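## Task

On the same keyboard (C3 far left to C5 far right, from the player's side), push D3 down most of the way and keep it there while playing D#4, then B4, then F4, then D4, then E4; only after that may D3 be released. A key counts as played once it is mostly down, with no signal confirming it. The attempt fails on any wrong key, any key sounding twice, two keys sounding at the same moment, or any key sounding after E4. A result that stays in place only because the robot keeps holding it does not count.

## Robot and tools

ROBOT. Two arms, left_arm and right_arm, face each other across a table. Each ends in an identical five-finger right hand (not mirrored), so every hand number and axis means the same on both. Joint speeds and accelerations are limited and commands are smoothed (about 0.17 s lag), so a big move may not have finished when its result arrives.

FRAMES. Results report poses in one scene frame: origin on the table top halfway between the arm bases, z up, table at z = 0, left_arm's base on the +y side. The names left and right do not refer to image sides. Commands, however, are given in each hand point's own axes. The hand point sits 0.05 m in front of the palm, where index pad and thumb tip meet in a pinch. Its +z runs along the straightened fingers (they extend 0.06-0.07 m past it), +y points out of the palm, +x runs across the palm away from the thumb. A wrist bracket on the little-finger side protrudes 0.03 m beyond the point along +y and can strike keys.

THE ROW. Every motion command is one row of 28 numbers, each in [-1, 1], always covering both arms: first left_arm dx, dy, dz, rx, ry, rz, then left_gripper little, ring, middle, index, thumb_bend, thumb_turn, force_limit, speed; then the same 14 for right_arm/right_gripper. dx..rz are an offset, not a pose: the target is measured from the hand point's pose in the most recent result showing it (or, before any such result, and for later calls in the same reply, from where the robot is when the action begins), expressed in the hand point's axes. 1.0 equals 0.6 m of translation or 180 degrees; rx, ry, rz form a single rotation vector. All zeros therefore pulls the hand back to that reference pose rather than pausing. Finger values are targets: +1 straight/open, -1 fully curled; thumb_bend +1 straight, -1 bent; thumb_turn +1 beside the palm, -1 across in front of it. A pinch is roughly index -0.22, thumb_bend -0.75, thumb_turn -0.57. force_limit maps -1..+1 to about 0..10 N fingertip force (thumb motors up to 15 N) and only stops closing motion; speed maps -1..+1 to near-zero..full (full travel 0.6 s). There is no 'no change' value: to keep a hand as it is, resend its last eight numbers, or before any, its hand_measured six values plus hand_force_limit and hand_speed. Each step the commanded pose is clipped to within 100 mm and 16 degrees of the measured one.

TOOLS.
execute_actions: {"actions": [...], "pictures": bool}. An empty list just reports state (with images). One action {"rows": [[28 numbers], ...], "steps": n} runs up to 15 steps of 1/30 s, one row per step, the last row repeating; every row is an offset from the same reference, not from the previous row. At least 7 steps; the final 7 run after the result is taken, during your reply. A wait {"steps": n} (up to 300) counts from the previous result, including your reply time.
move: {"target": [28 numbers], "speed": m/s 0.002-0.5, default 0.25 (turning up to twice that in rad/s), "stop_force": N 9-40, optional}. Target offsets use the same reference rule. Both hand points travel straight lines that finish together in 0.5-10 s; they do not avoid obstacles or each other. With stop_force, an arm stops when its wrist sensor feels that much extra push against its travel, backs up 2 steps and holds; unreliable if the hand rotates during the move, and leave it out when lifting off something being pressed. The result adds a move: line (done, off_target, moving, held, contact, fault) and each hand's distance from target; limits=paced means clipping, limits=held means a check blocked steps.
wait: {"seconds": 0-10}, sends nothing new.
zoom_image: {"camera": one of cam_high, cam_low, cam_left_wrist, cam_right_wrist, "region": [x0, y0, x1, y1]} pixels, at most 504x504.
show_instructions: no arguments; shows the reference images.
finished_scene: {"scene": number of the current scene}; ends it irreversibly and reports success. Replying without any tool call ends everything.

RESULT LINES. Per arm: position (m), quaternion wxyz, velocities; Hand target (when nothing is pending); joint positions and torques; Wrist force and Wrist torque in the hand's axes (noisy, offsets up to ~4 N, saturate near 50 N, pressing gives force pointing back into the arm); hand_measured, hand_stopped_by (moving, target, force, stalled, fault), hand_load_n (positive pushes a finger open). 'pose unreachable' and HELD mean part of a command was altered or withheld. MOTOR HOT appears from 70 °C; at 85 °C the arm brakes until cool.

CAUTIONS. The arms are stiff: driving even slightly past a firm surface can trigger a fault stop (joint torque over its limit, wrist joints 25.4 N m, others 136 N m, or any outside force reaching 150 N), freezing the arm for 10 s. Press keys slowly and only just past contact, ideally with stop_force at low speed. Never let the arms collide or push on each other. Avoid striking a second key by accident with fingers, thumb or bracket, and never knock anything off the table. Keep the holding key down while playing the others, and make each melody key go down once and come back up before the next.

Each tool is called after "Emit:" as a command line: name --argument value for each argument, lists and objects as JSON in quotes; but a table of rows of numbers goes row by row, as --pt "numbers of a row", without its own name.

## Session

Emit:
execute_actions --actions '[]'

Scene clock: 0.00 s of 6000.00 s.
left_arm: end_effector_position=(+0.3365, +0.4533, +0.4790) hand_measured=(+1.000, +1.000, +1.000, +1.000, +1.000, +1.000) hand_load_n=(+0.0, +0.0, +0.0, +0.0, +0.0, +0.0) hand_stopped_by=(target, target, target, target, target, target) hand_force_limit=0.00 hand_speed=-0.80 end_effector_quat_wxyz=(+0.006, +0.351, +0.936, +0.005) end_effector_velocity=(+0.000, -0.000, -0.001) end_effector_angular_velocity=(+0.002, +0.001, +0.000) | right_arm: end_effector_position=(+0.0923, -0.2586, +0.4842) hand_measured=(+1.000, +1.000, +1.000, +1.000, +1.000, +1.000) hand_load_n=(+0.0, +0.0, +0.0, +0.0, +0.0, +0.0) hand_stopped_by=(target, target, target, target, target, target) hand_force_limit=0.00 hand_speed=-0.80 end_effector_quat_wxyz=(+0.008, -0.358, +0.934, -0.003) end_effector_velocity=(-0.000, -0.000, -0.000) end_effector_angular_velocity=(-0.001, +0.000, +0.001)
Joint positions: left_arm=[ 0.56  -1.692  1.316  1.945  1.556 -1.911] | right_arm=[-1.213 -1.735  1.33   1.96   1.578 -1.891]
Joint velocities: left_arm=[ 0.001  0.002  0.001  0.    -0.     0.   ] | right_arm=[ 0.001  0.    -0.     0.001  0.001 -0.001]
Joint torques (N m, as the arm reports them, + toward a larger angle): no reading
Wrist force (N, on the end effector, along its own x y z axes, offset not removed): no reading
Wrist torque (N m, same axes, about the end effector's origin, offset not removed): no reading
Hand target (left_arm): +0.337, +0.453, +0.479; +0.006, +0.351, +0.936, +0.005
Hand target (right_arm): +0.092, -0.259, +0.484; +0.008, -0.358, +0.934, -0.003

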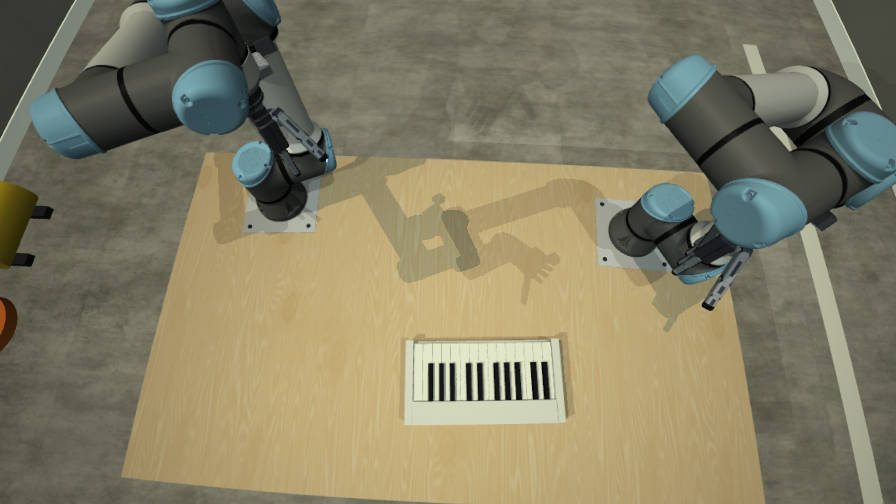

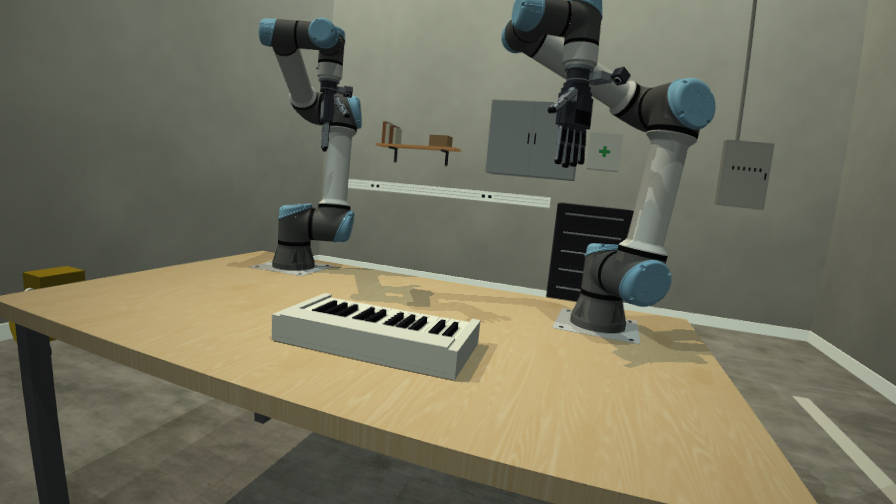

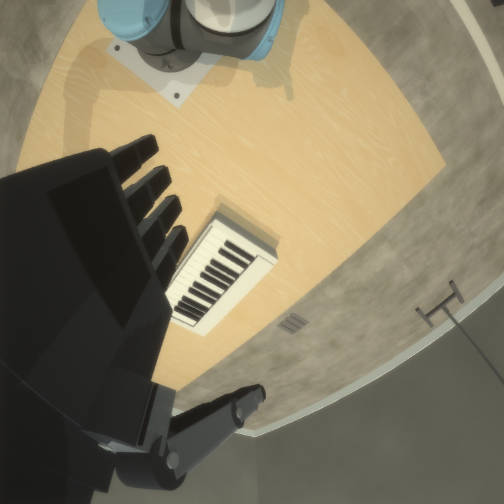

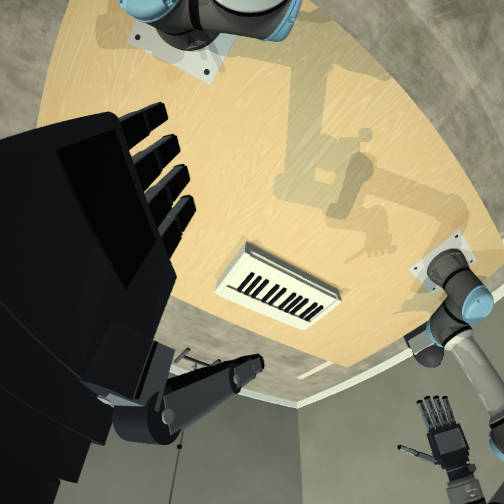

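Emit:
zoom_image --camera "cam_high" --region '[380, 320, 590, 450]'

Region (380, 320, 590, 450) of cam_high's 896x504 image, scaled by 2.400, with more detail than that image has; it fills the top 312 rows of this view, and the rest is white.

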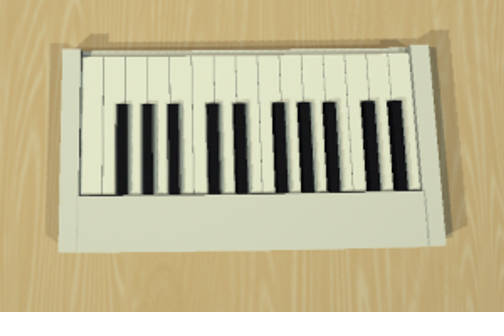

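Emit:
move --target '[-0.1595,-0.1817,0.6057,0.0974,0.0412,-0.7399,1,-1,-1,-1,1,0,0,0.5,-0.774,-0.180,0.604,-0.1548,-0.0025,0.7153,1,-1,-1,-1,1,0,0,0.5]' --speed 0.4

Emit:
zoom_image --camera "cam_left_wrist" --region '[30, 30, 280, 230]'

Emit:
zoom_image --camera "cam_right_wrist" --region '[30, 0, 280, 200]'

Scene clock: 6.53 s of 6000.00 s.
left_arm: end_effector_position=(+0.3431, +0.3105, +0.1150) hand_measured=(+1.000, -1.000, -1.000, -1.000, +1.000, +0.000) hand_load_n=(+0.0, +0.0, +0.0, +0.0, +0.0, +0.0) hand_stopped_by=(target, target, target, target, target, target) hand_force_limit=0.00 hand_speed=0.50 end_effector_quat_wxyz=(+0.083, +0.718, -0.684, +0.098) end_effector_velocity=(-0.000, -0.001, -0.002) end_effector_angular_velocity=(+0.000, -0.000, +0.008) | right_arm: end_effector_position=(+0.5152, -0.0284, +0.1291) hand_measured=(+1.000, -1.000, -1.000, -1.000, +1.000, +0.000) hand_load_n=(+0.0, +0.0, +0.0, +0.0, +0.0, +0.0) hand_stopped_by=(target, target, target, target, target, target) hand_force_limit=0.00 hand_speed=0.50 end_effector_quat_wxyz=(-0.060, +0.685, +0.702, +0.187) end_effector_velocity=(+0.002, +0.001, -0.001) end_effector_angular_velocity=(-0.002, +0.005, -0.011)
Joint positions: left_arm=[ 0.759 -1.264  1.743  0.878  1.716 -4.066] | right_arm=[-1.049 -0.773  0.941  1.057  1.373  0.586]
Joint velocities: left_arm=[-0.001  0.002  0.002 -0.005 -0.002 -0.009] | right_arm=[ 0.001  0.011 -0.017  0.01   0.003  0.012]
Joint torques (N m, as the arm reports them, + toward a larger angle): left_arm=[-14.34 -16.14  -6.01  -0.66  -2.09  -2.61] | right_arm=[ 11.73 -40.52 -28.39   3.85   1.19   3.09]
Wrist force (N, on the end effector, along its own x y z axes, offset not removed): left_arm=[-1.4 -0.2 0.1] | right_arm=[0.2 0.7 -1.3]
Wrist torque (N m, same axes, about the end effector's origin, offset not removed): left_arm=[-0.02 0.13 -0.26] | right_arm=[0.25 -0.02 -0.21]
Hand target (left_arm): +0.343, +0.310, +0.115; +0.083, +0.719, -0.683, +0.098
Hand target (right_arm): +0.515, -0.028, +0.129; -0.060, +0.685, +0.702, +0.187
Off the commanded pose (left_arm): 0.001 m, 0 deg.
Off the commanded pose (right_arm): 0.001 m, 0 deg.
Kept back: nothing.
move: done

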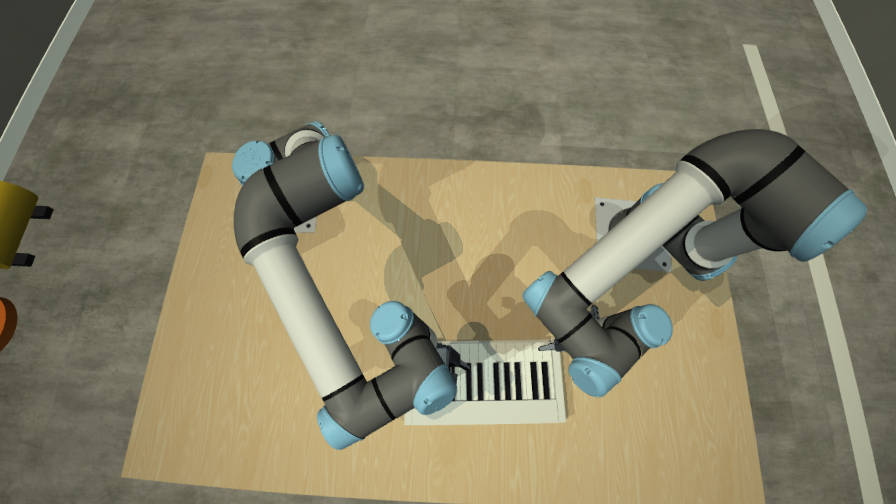

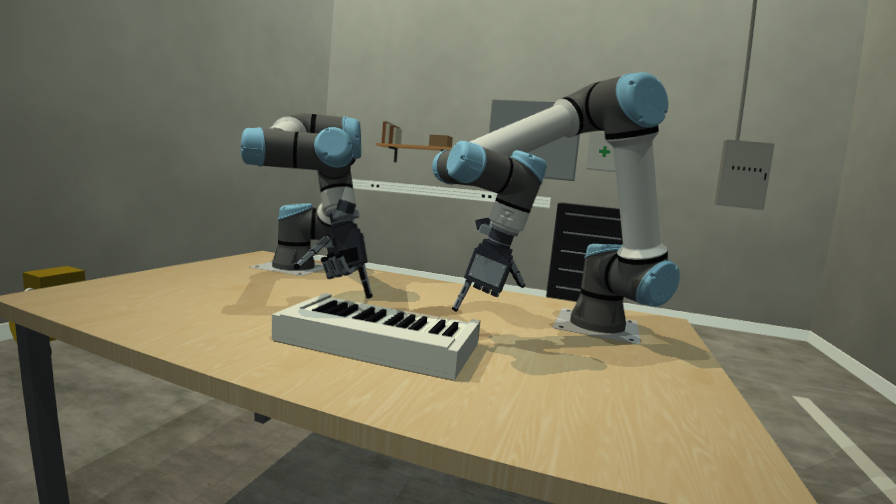

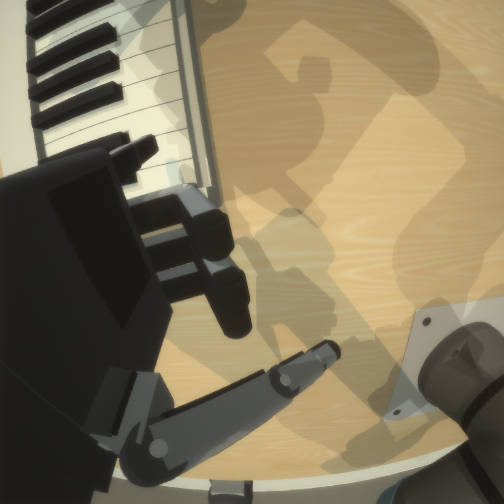

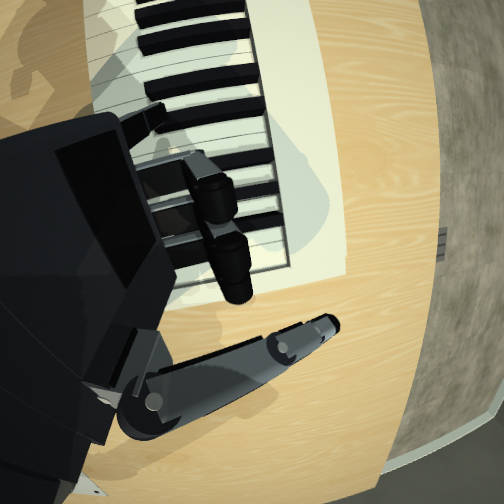

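Region (30, 30, 280, 230) of cam_left_wrist's 504x504 image, scaled by 2.016, with more detail than that image has; it fills the top 403 rows of this view, and the rest is white.

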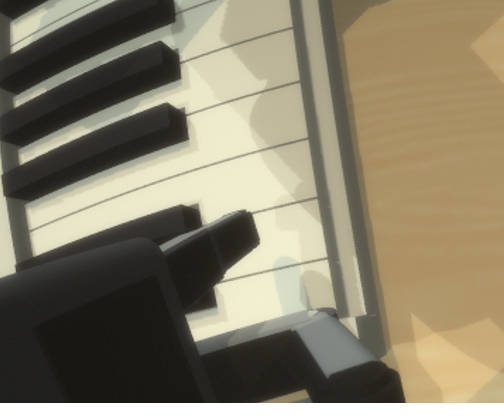

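Region (30, 0, 280, 200) of cam_right_wrist's 504x504 image, scaled by 2.016, with more detail than that image has; it fills the top 403 rows of this view, and the rest is white.

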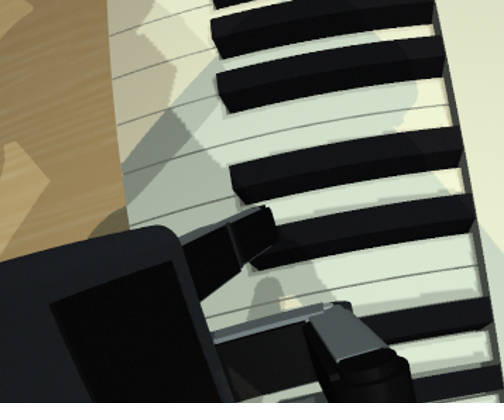

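Emit:
execute_actions --actions '[]'

Scene clock: 7.30 s of 6000.00 s.
left_arm: end_effector_position=(+0.3430, +0.3104, +0.1149) hand_measured=(+1.000, -1.000, -1.000, -1.000, +1.000, +0.000) hand_load_n=(+0.0, +0.0, +0.0, +0.0, +0.0, +0.0) hand_stopped_by=(target, target, target, target, target, target) hand_force_limit=0.00 hand_speed=0.50 end_effector_quat_wxyz=(+0.083, +0.719, -0.683, +0.098) end_effector_velocity=(-0.000, +0.000, -0.000) end_effector_angular_velocity=(+0.000, +0.000, -0.000) | right_arm: end_effector_position=(+0.5154, -0.0283, +0.1290) hand_measured=(+1.000, -1.000, -1.000, -1.000, +1.000, +0.000) hand_load_n=(+0.0, +0.0, +0.0, +0.0, +0.0, +0.0) hand_stopped_by=(target, target, target, target, target, target) hand_force_limit=0.00 hand_speed=0.50 end_effector_quat_wxyz=(-0.060, +0.685, +0.702, +0.187) end_effector_velocity=(+0.000, +0.000, +0.000) end_effector_angular_velocity=(+0.001, -0.001, -0.000)
Joint positions: left_arm=[ 0.758 -1.264  1.743  0.877  1.716 -4.067] | right_arm=[-1.048 -0.771  0.939  1.058  1.374  0.587]
Joint velocities: left_arm=[ 0.     0.     0.001 -0.     0.     0.   ] | right_arm=[ 0.     0.    -0.001 -0.001  0.     0.   ]
Joint torques (N m, as the arm reports them, + toward a larger angle): left_arm=[-14.36 -15.63  -5.43  -0.6   -1.85  -2.64] | right_arm=[ 11.2  -39.96 -26.11   3.83   1.03   2.67]
Wrist force (N, on the end effector, along its own x y z axes, offset not removed): left_arm=[-1.6 -1.4 -1.0] | right_arm=[-2.1 -1.0 -1.6]
Wrist torque (N m, same axes, about the end effector's origin, offset not removed): left_arm=[-0.09 0.21 -0.34] | right_arm=[-0.04 0.42 -0.31]
Hand target (left_arm): +0.343, +0.310, +0.115; +0.083, +0.719, -0.683, +0.098
Hand target (right_arm): +0.515, -0.028, +0.129; -0.060, +0.685, +0.702, +0.187
Off the commanded pose (left_arm): 0.001 m, 0 deg.
Off the commanded pose (right_arm): 0.001 m, 0 deg.
Kept back: nothing.
Steps of this call (steps 1 to 23: nothing new was sent). Readings (end_effector_position | what the end effector reports):
1: left_arm (+0.3431, +0.3105, +0.1150) | right_arm (+0.5153, -0.0284, +0.1291) | left_arm hand_measured=(+1.000, -1.000, -1.000, -1.000, +1.000, +0.000) hand_load_n=(+0.0, +0.0, +0.0, +0.0, +0.0, +0.0) hand_stopped_by=(target, target, target, target, target, target) hand_force_limit=0.00 hand_speed=0.50 | right_arm hand_measured=(+1.000, -1.000, -1.000, -1.000, +1.000, +0.000) hand_load_n=(+0.0, +0.0, +0.0, +0.0, +0.0, +0.0) hand_stopped_by=(target, target, target, target, target, target) hand_force_limit=0.00 hand_speed=0.50
2: left_arm (+0.3431, +0.3105, +0.1149) | right_arm (+0.5153, -0.0284, +0.1291) | left_arm hand_measured=(+1.000, -1.000, -1.000, -1.000, +1.000, +0.000) hand_load_n=(+0.0, +0.0, +0.0, +0.0, +0.0, +0.0) hand_stopped_by=(target, target, target, target, target, target) hand_force_limit=0.00 hand_speed=0.50 | right_arm hand_measured=(+1.000, -1.000, -1.000, -1.000, +1.000, +0.000) hand_load_n=(+0.0, +0.0, +0.0, +0.0, +0.0, +0.0) hand_stopped_by=(target, target, target, target, target, target) hand_force_limit=0.00 hand_speed=0.50
4: left_arm (+0.3431, +0.3105, +0.1149) | right_arm (+0.5154, -0.0283, +0.1290) | left_arm hand_measured=(+1.000, -1.000, -1.000, -1.000, +1.000, +0.000) hand_load_n=(+0.0, +0.0, +0.0, +0.0, +0.0, +0.0) hand_stopped_by=(target, target, target, target, target, target) hand_force_limit=0.00 hand_speed=0.50 | right_arm hand_measured=(+1.000, -1.000, -1.000, -1.000, +1.000, +0.000) hand_load_n=(+0.0, +0.0, +0.0, +0.0, +0.0, +0.0) hand_stopped_by=(target, target, target, target, target, target) hand_force_limit=0.00 hand_speed=0.50
8: left_arm (+0.3431, +0.3104, +0.1149) | right_arm (+0.5154, -0.0283, +0.1290) | left_arm hand_measured=(+1.000, -1.000, -1.000, -1.000, +1.000, +0.000) hand_load_n=(+0.0, +0.0, +0.0, +0.0, +0.0, +0.0) hand_stopped_by=(target, target, target, target, target, target) hand_force_limit=0.00 hand_speed=0.50 | right_arm hand_measured=(+1.000, -1.000, -1.000, -1.000, +1.000, +0.000) hand_load_n=(+0.0, +0.0, +0.0, +0.0, +0.0, +0.0) hand_stopped_by=(target, target, target, target, target, target) hand_force_limit=0.00 hand_speed=0.50
23: the state above

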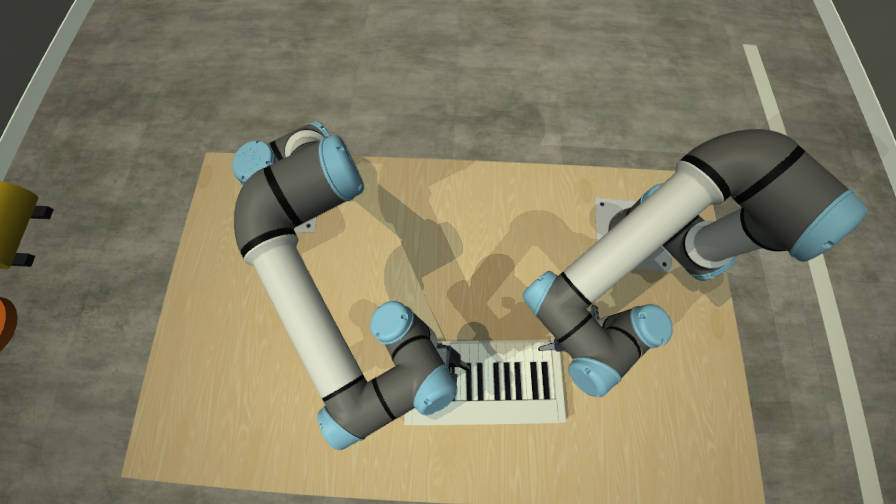

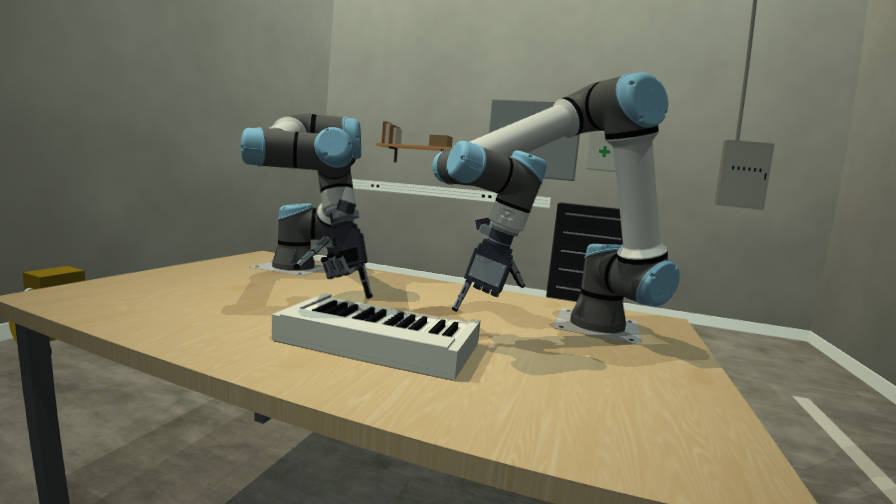

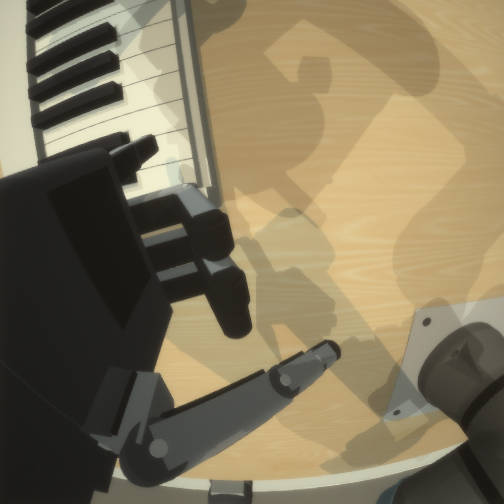

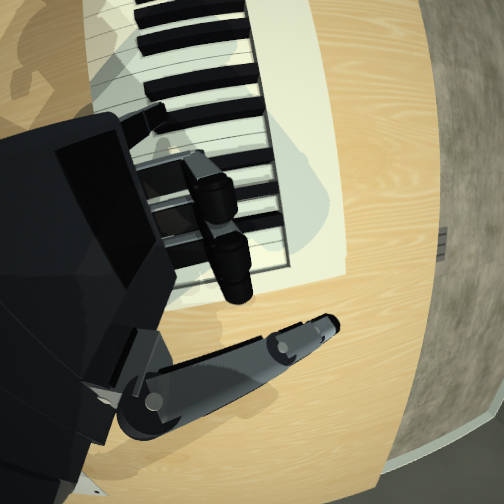

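Emit:
move --target '[-0.0068,0.0004,0.0258,0,0,0,1,-1,-1,-1,1,0,0,0.5,-0.0111,0.011,0.0306,0,0,0,1,-1,-1,-1,1,0,0,0.5]' --speed 0.04

Emit:
zoom_image --camera "cam_left_wrist" --region '[70, 60, 250, 210]'

Emit:
zoom_image --camera "cam_right_wrist" --region '[60, 30, 240, 180]'

Scene clock: 8.63 s of 6000.00 s.
left_arm: end_effector_position=(+0.3431, +0.3104, +0.0991) hand_measured=(+1.000, -1.000, -1.000, -1.000, +1.000, +0.000) hand_load_n=(+0.0, +0.0, +0.0, +0.0, +0.0, +0.0) hand_stopped_by=(target, target, target, target, target, target) hand_force_limit=0.00 hand_speed=0.50 end_effector_quat_wxyz=(+0.083, +0.719, -0.683, +0.098) end_effector_velocity=(-0.000, +0.000, -0.002) end_effector_angular_velocity=(+0.000, +0.000, +0.000) | right_arm: end_effector_position=(+0.5253, -0.0283, +0.1112) hand_measured=(+1.000, -1.000, -1.000, -1.000, +1.000, +0.000) hand_load_n=(+0.0, +0.0, +0.0, +0.0, +0.0, +0.0) hand_stopped_by=(target, target, target, target, target, target) hand_force_limit=0.00 hand_speed=0.50 end_effector_quat_wxyz=(-0.060, +0.685, +0.702, +0.187) end_effector_velocity=(+0.001, +0.000, -0.002) end_effector_angular_velocity=(-0.001, +0.000, +0.001)
Joint positions: left_arm=[ 0.758 -1.246  1.764  0.838  1.716 -4.067] | right_arm=[-1.057 -0.741  0.931  1.037  1.371  0.579]
Joint velocities: left_arm=[ 0.     0.002  0.004 -0.005  0.     0.   ] | right_arm=[-0.001  0.004 -0.002 -0.001  0.    -0.002]
Joint torques (N m, as the arm reports them, + toward a larger angle): left_arm=[ -6.15 -15.6   -5.05  -0.88  -1.37  -0.8 ] | right_arm=[-11.19 -40.43 -28.06  -0.28  -1.94  -3.12]
Wrist force (N, on the end effector, along its own x y z axes, offset not removed): left_arm=[-0.7 -0.6 -3.0] | right_arm=[-1.9 -0.3 -0.6]
Wrist torque (N m, same axes, about the end effector's origin, offset not removed): left_arm=[0.18 0.10 -0.21] | right_arm=[-0.01 0.33 -0.26]
Hand target (left_arm): +0.343, +0.310, +0.099; +0.083, +0.719, -0.683, +0.098
Hand target (right_arm): +0.525, -0.028, +0.111; -0.060, +0.685, +0.702, +0.187
Off the commanded pose (left_arm): 0.000 m, 0 deg.
Off the commanded pose (right_arm): 0.000 m, 0 deg.
Kept back: nothing.
move: done

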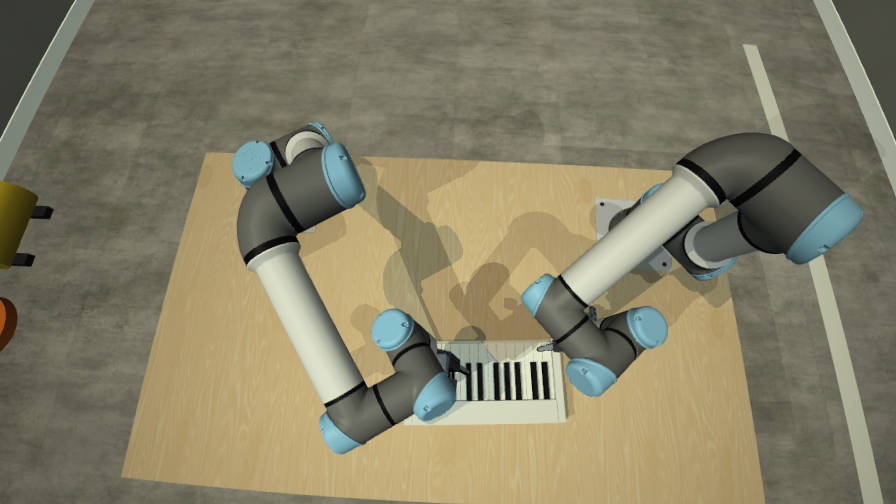

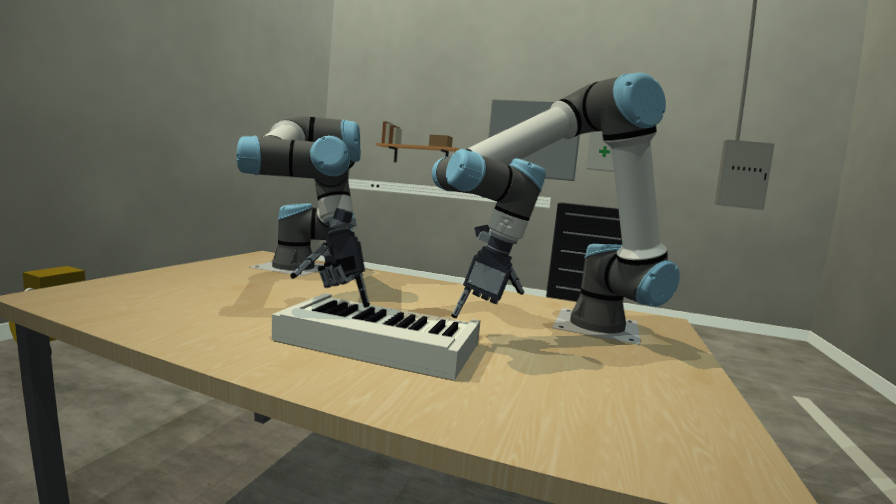

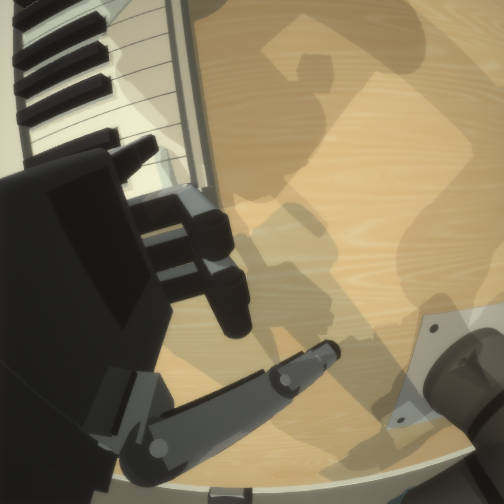

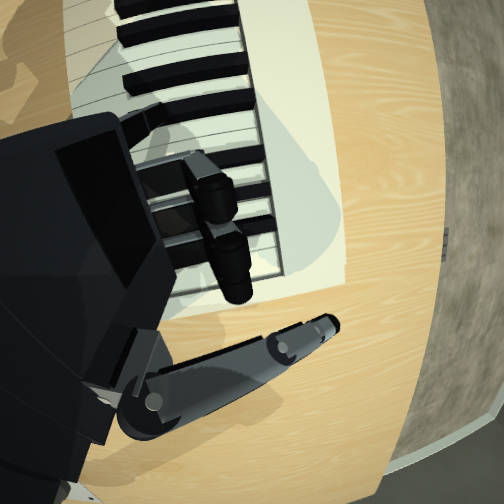

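Region (70, 60, 250, 210) of cam_left_wrist's 504x504 image, scaled by 2.800, with more detail than that image has.

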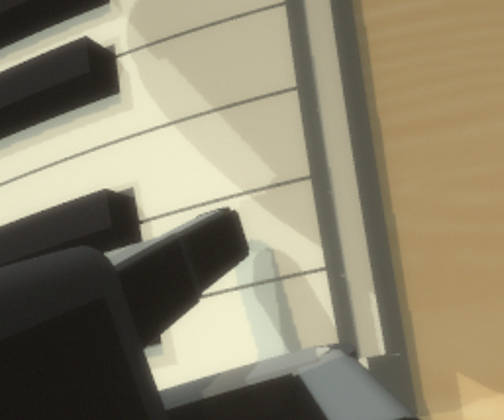

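Region (60, 30, 240, 180) of cam_right_wrist's 504x504 image, scaled by 2.800, with more detail than that image has.

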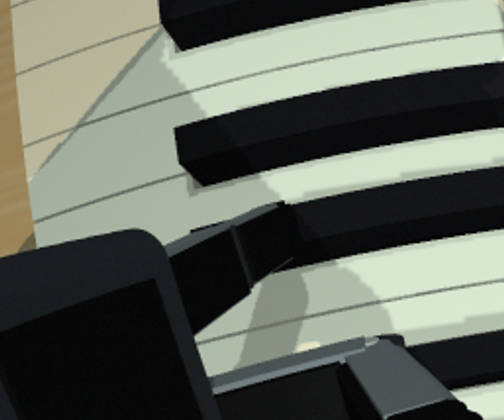

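Emit:
move --target '[-0.0068,0.0004,0.0258,0,0,0,1,-1,-1,-1,1,0,0,0.5,0,0,0,0,0,0,1,-1,-1,-1,1,0,0,0.5]' --speed 0.008 --stop_force 9

Emit:
zoom_image --camera "cam_left_wrist" --region '[70, 60, 250, 210]'

Scene clock: 11.20 s of 6000.00 s.
left_arm: end_effector_position=(+0.3431, +0.3104, +0.0833) hand_measured=(+1.000, -1.000, -1.000, -1.000, +1.000, +0.000) hand_load_n=(-0.5, +0.0, +0.0, +0.0, +0.0, +0.0) hand_stopped_by=(target, target, target, target, target, target) hand_force_limit=0.00 hand_speed=0.50 end_effector_quat_wxyz=(+0.083, +0.719, -0.683, +0.098) end_effector_velocity=(-0.000, +0.000, -0.002) end_effector_angular_velocity=(+0.001, +0.001, -0.000) | right_arm: end_effector_position=(+0.5253, -0.0283, +0.1112) hand_measured=(+1.000, -1.000, -1.000, -1.000, +1.000, +0.000) hand_load_n=(+0.0, +0.0, +0.0, +0.0, +0.0, +0.0) hand_stopped_by=(target, target, target, target, target, target) hand_force_limit=0.00 hand_speed=0.50 end_effector_quat_wxyz=(-0.060, +0.685, +0.702, +0.187) end_effector_velocity=(+0.000, +0.000, -0.000) end_effector_angular_velocity=(-0.001, -0.001, +0.002)
Joint positions: left_arm=[ 0.758 -1.226  1.783  0.8    1.716 -4.067] | right_arm=[-1.057 -0.741  0.931  1.037  1.371  0.579]
Joint velocities: left_arm=[-0.     0.003  0.003 -0.004  0.    -0.   ] | right_arm=[-0.     0.    -0.     0.     0.    -0.002]
Joint torques (N m, as the arm reports them, + toward a larger angle): left_arm=[ 11.12 -17.37  -4.44  -0.73   0.03   2.64] | right_arm=[ 10.83 -52.63 -11.84   3.68   1.09   2.47]
Wrist force (N, on the end effector, along its own x y z axes, offset not removed): left_arm=[-0.3 0.5 -2.5] | right_arm=[-0.8 0.2 -2.6]
Wrist torque (N m, same axes, about the end effector's origin, offset not removed): left_arm=[0.27 0.13 -0.07] | right_arm=[0.16 0.24 -0.25]
Hand target (left_arm): +0.343, +0.310, +0.083; +0.083, +0.719, -0.683, +0.098
Hand target (right_arm): +0.525, -0.028, +0.111; -0.060, +0.685, +0.702, +0.187
Off the commanded pose (left_arm): 0.000 m, 0 deg.
Off the commanded pose (right_arm): 0.000 m, 0 deg.
Kept back: nothing.
move: done

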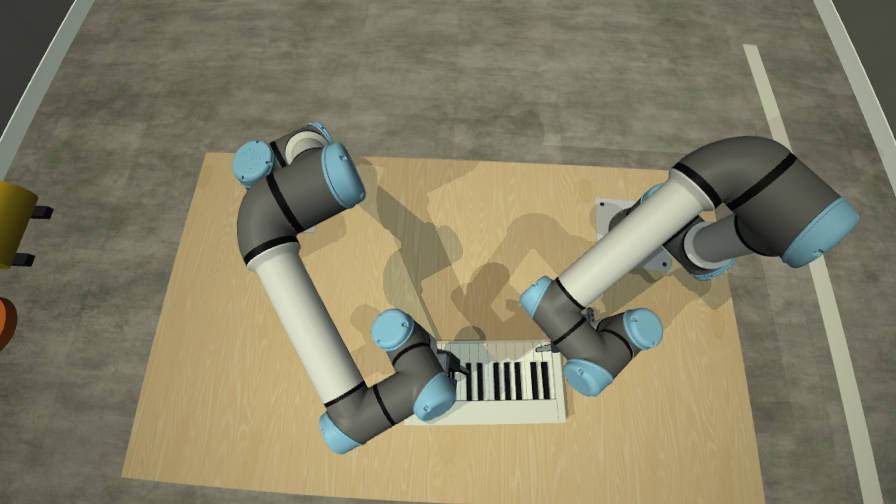

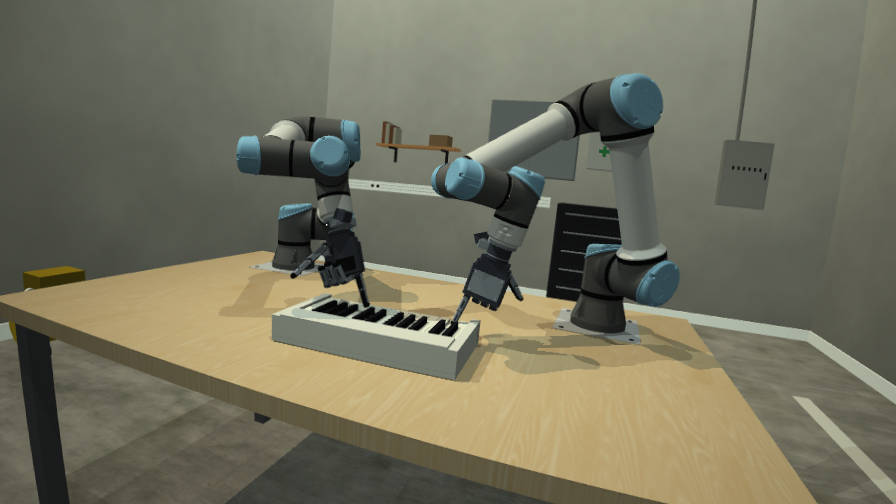

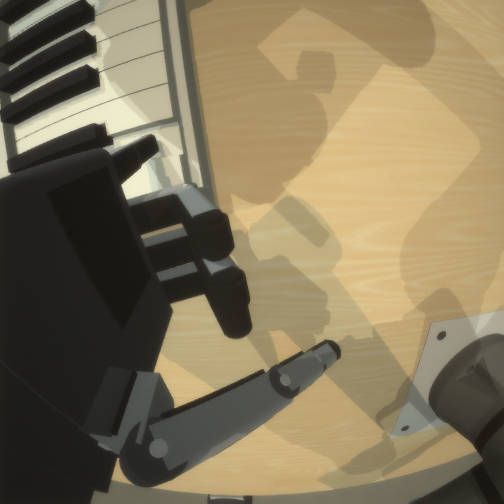

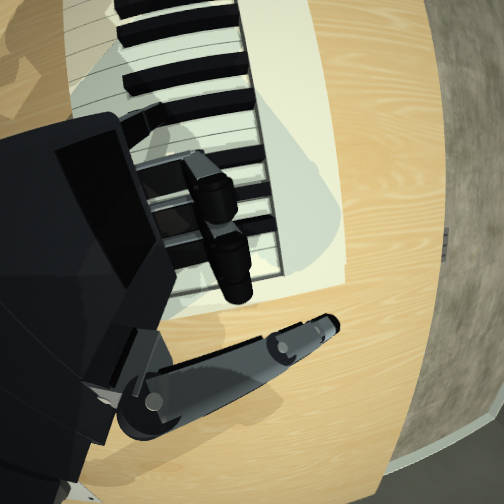

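Region (70, 60, 250, 210) of cam_left_wrist's 504x504 image, scaled by 2.800, with more detail than that image has.

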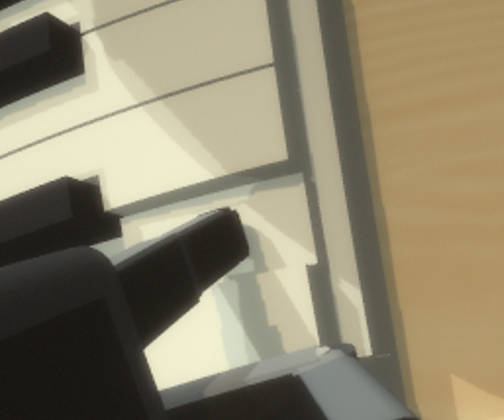

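Not bottomed yet; go 3 mm further with stop force.

Emit:
move --target '[-0.0013,0.0001,0.0048,0,0,0,1,-1,-1,-1,1,0,0,0.5,0,0,0,0,0,0,1,-1,-1,-1,1,0,0,0.5]' --speed 0.004 --stop_force 9

Emit:
zoom_image --camera "cam_left_wrist" --region '[70, 60, 250, 210]'

Scene clock: 12.37 s of 6000.00 s.
left_arm: end_effector_position=(+0.3430, +0.3105, +0.0808) hand_measured=(+1.000, -1.000, -1.000, -1.000, +1.000, +0.000) hand_load_n=(-0.5, +0.0, +0.0, +0.0, +0.0, +0.0) hand_stopped_by=(target, target, target, target, target, target) hand_force_limit=0.00 hand_speed=0.50 end_effector_quat_wxyz=(+0.083, +0.719, -0.683, +0.098) end_effector_velocity=(-0.001, +0.001, +0.001) end_effector_angular_velocity=(+0.002, +0.002, +0.001) | right_arm: end_effector_position=(+0.5253, -0.0283, +0.1112) hand_measured=(+1.000, -1.000, -1.000, -1.000, +1.000, +0.000) hand_load_n=(+0.0, +0.0, +0.0, +0.0, +0.0, +0.0) hand_stopped_by=(target, target, target, target, target, target) hand_force_limit=0.00 hand_speed=0.50 end_effector_quat_wxyz=(-0.060, +0.685, +0.702, +0.187) end_effector_velocity=(-0.001, +0.000, -0.000) end_effector_angular_velocity=(-0.000, +0.000, -0.000)
Joint positions: left_arm=[ 0.758 -1.223  1.786  0.794  1.716 -4.067] | right_arm=[-1.057 -0.741  0.931  1.037  1.371  0.579]
Joint velocities: left_arm=[ 0.001 -0.003  0.     0.005 -0.     0.   ] | right_arm=[ 0.001 -0.     0.001 -0.     0.     0.001]
Joint torques (N m, as the arm reports them, + toward a larger angle): left_arm=[  9.99 -34.32 -19.78   3.99   0.42   2.75] | right_arm=[ 10.1  -52.25 -12.24   3.52   1.03   2.54]
Wrist force (N, on the end effector, along its own x y z axes, offset not removed): left_arm=[1.8 -0.1 -14.8] | right_arm=[-1.0 0.2 -1.5]
Wrist torque (N m, same axes, about the end effector's origin, offset not removed): left_arm=[0.87 1.03 0.08] | right_arm=[0.12 0.22 -0.25]
Hand target (left_arm): +0.343, +0.310, +0.081; +0.083, +0.719, -0.683, +0.098
Hand target (right_arm): +0.525, -0.028, +0.111; -0.060, +0.685, +0.702, +0.187
Off the commanded pose (left_arm): 0.001 m, 0 deg.
Off the commanded pose (right_arm): 0.000 m, 0 deg.
Kept back: nothing.
move: contact (left_arm)

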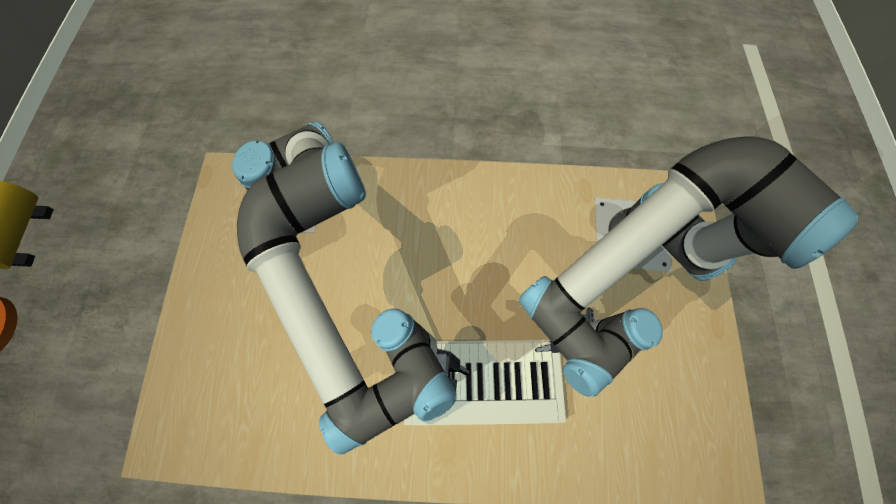

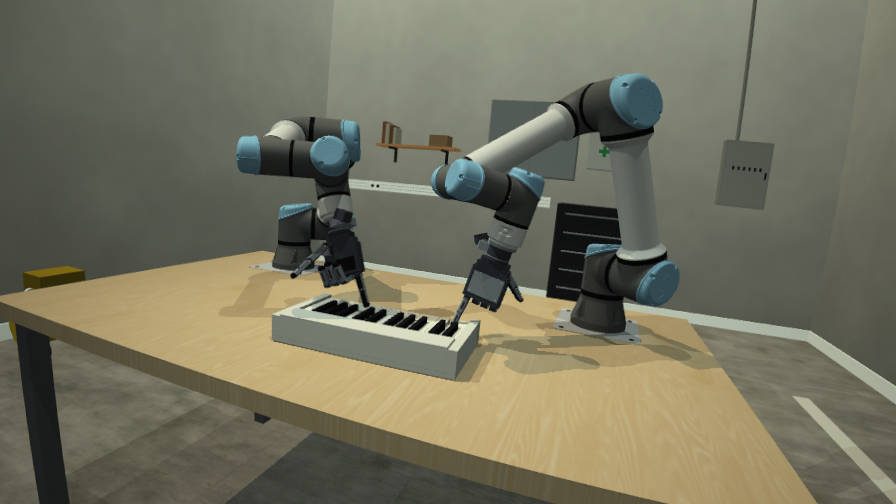

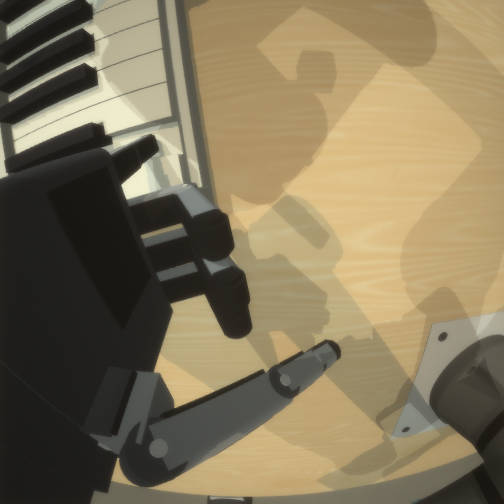

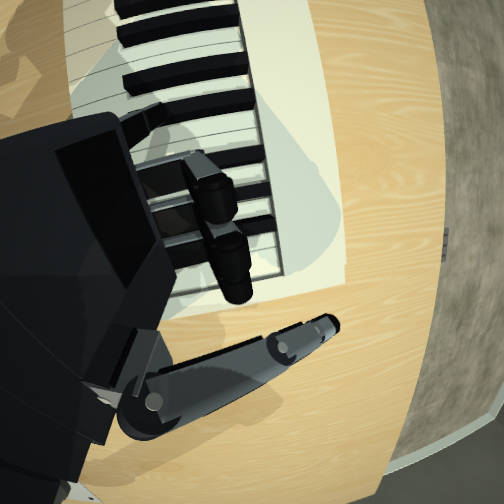

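Region (70, 60, 250, 210) of cam_left_wrist's 504x504 image, scaled by 2.800, with more detail than that image has.

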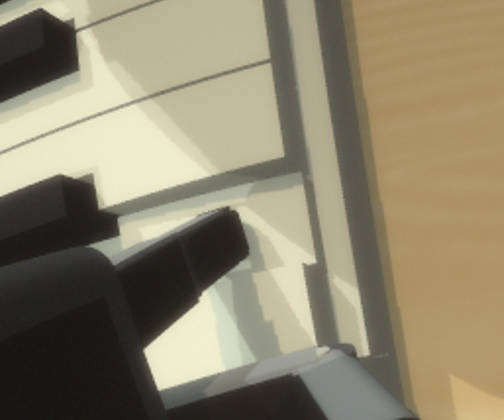

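Emit:
move --target '[0.0002,0,-0.0008,0,0,0,1,-1,-1,-1,1,0,0,0.5,0.0056,-0.0013,0.009,0,0,0,1,-1,-1,-1,1,0,0,0.5]' --speed 0.02

Emit:
zoom_image --camera "cam_right_wrist" --region '[60, 30, 240, 180]'

Emit:
zoom_image --camera "cam_low" --region '[290, 250, 490, 360]'

Scene clock: 13.83 s of 6000.00 s.
left_arm: end_effector_position=(+0.3430, +0.3105, +0.0813) hand_measured=(+1.000, -1.000, -1.000, -1.000, +1.000, +0.000) hand_load_n=(-0.5, +0.0, +0.0, +0.0, +0.0, +0.0) hand_stopped_by=(target, target, target, target, target, target) hand_force_limit=0.00 hand_speed=0.50 end_effector_quat_wxyz=(+0.083, +0.719, -0.683, +0.098) end_effector_velocity=(-0.001, +0.001, -0.000) end_effector_angular_velocity=(+0.002, +0.002, -0.000) | right_arm: end_effector_position=(+0.5252, -0.0235, +0.1075) hand_measured=(+1.000, -1.000, -1.000, -1.000, +1.000, +0.000) hand_load_n=(+0.0, +0.0, +0.0, +0.0, +0.0, +0.0) hand_stopped_by=(target, target, target, target, target, target) hand_force_limit=0.00 hand_speed=0.50 end_effector_quat_wxyz=(-0.060, +0.685, +0.702, +0.187) end_effector_velocity=(-0.001, +0.003, -0.002) end_effector_angular_velocity=(+0.000, +0.001, +0.001)
Joint positions: left_arm=[ 0.758 -1.224  1.786  0.795  1.716 -4.067] | right_arm=[-1.051 -0.73   0.919  1.036  1.373  0.585]
Joint velocities: left_arm=[-0.    -0.     0.002  0.001 -0.    -0.   ] | right_arm=[ 0.004  0.006 -0.006 -0.     0.001  0.003]
Joint torques (N m, as the arm reports them, + toward a larger angle): left_arm=[  9.9  -36.63 -25.79   4.03   0.34   2.67] | right_arm=[ 11.52 -41.74 -25.9   -0.4    1.04   2.28]
Wrist force (N, on the end effector, along its own x y z axes, offset not removed): left_arm=[0.6 -0.3 -7.6] | right_arm=[-1.1 1.1 -3.6]
Wrist torque (N m, same axes, about the end effector's origin, offset not removed): left_arm=[0.33 0.66 -0.08] | right_arm=[0.43 0.30 -0.33]
Hand target (left_arm): +0.343, +0.311, +0.081; +0.083, +0.719, -0.683, +0.098
Hand target (right_arm): +0.525, -0.023, +0.107; -0.060, +0.685, +0.702, +0.187
Off the commanded pose (left_arm): 0.000 m, 0 deg.
Off the commanded pose (right_arm): 0.000 m, 0 deg.
Kept back: nothing.
move: done

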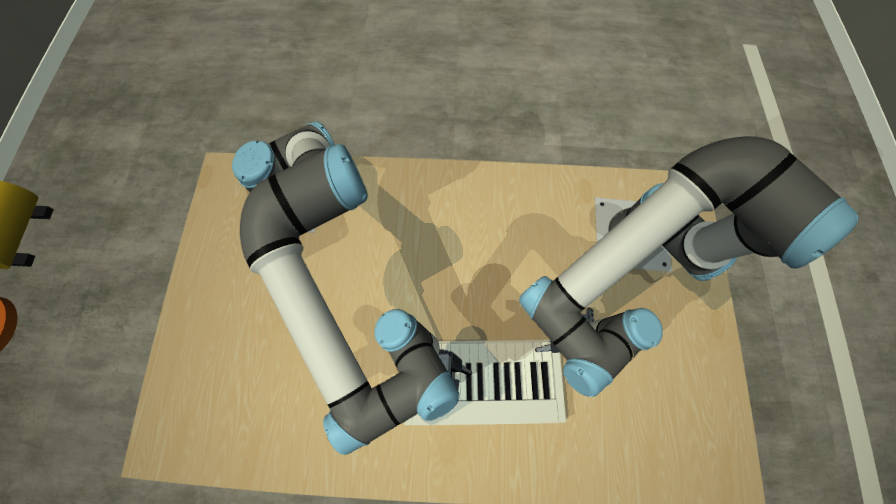

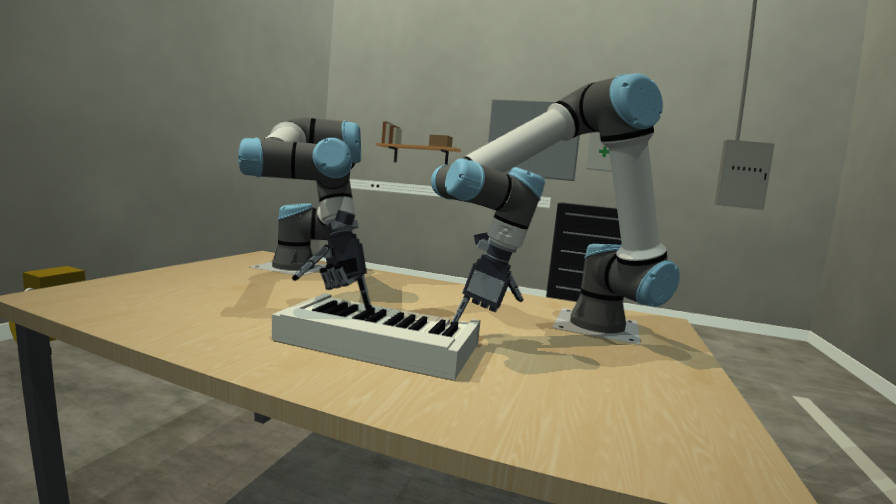

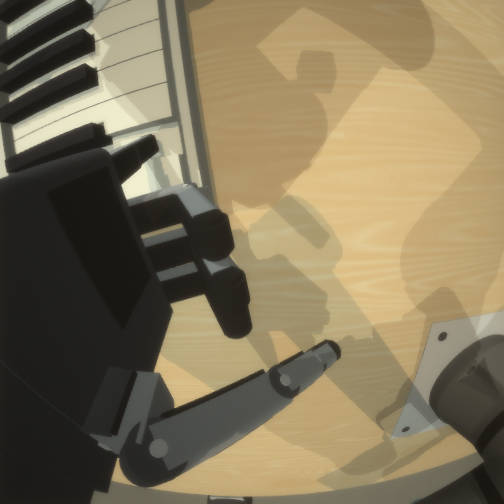

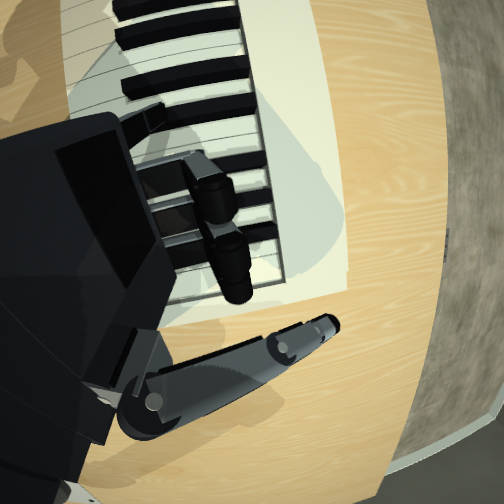

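Region (60, 30, 240, 180) of cam_right_wrist's 504x504 image, scaled by 2.800, with more detail than that image has.

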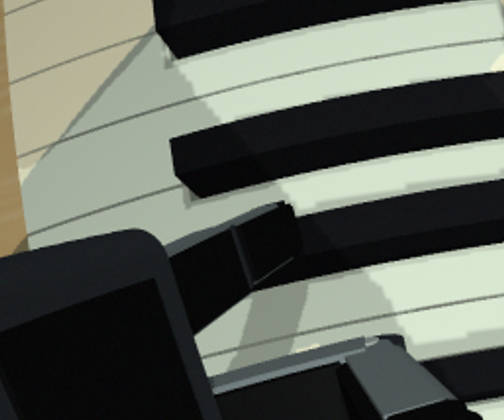

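Region (290, 250, 490, 360) of cam_low's 896x504 image, scaled by 2.520, with more detail than that image has; it fills the top 277 rows of this view, and the rest is white.

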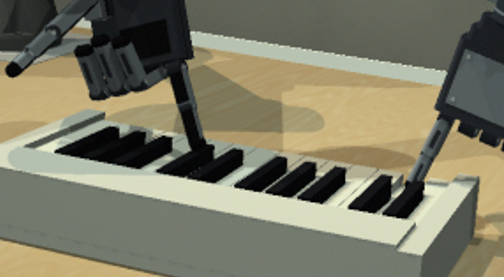

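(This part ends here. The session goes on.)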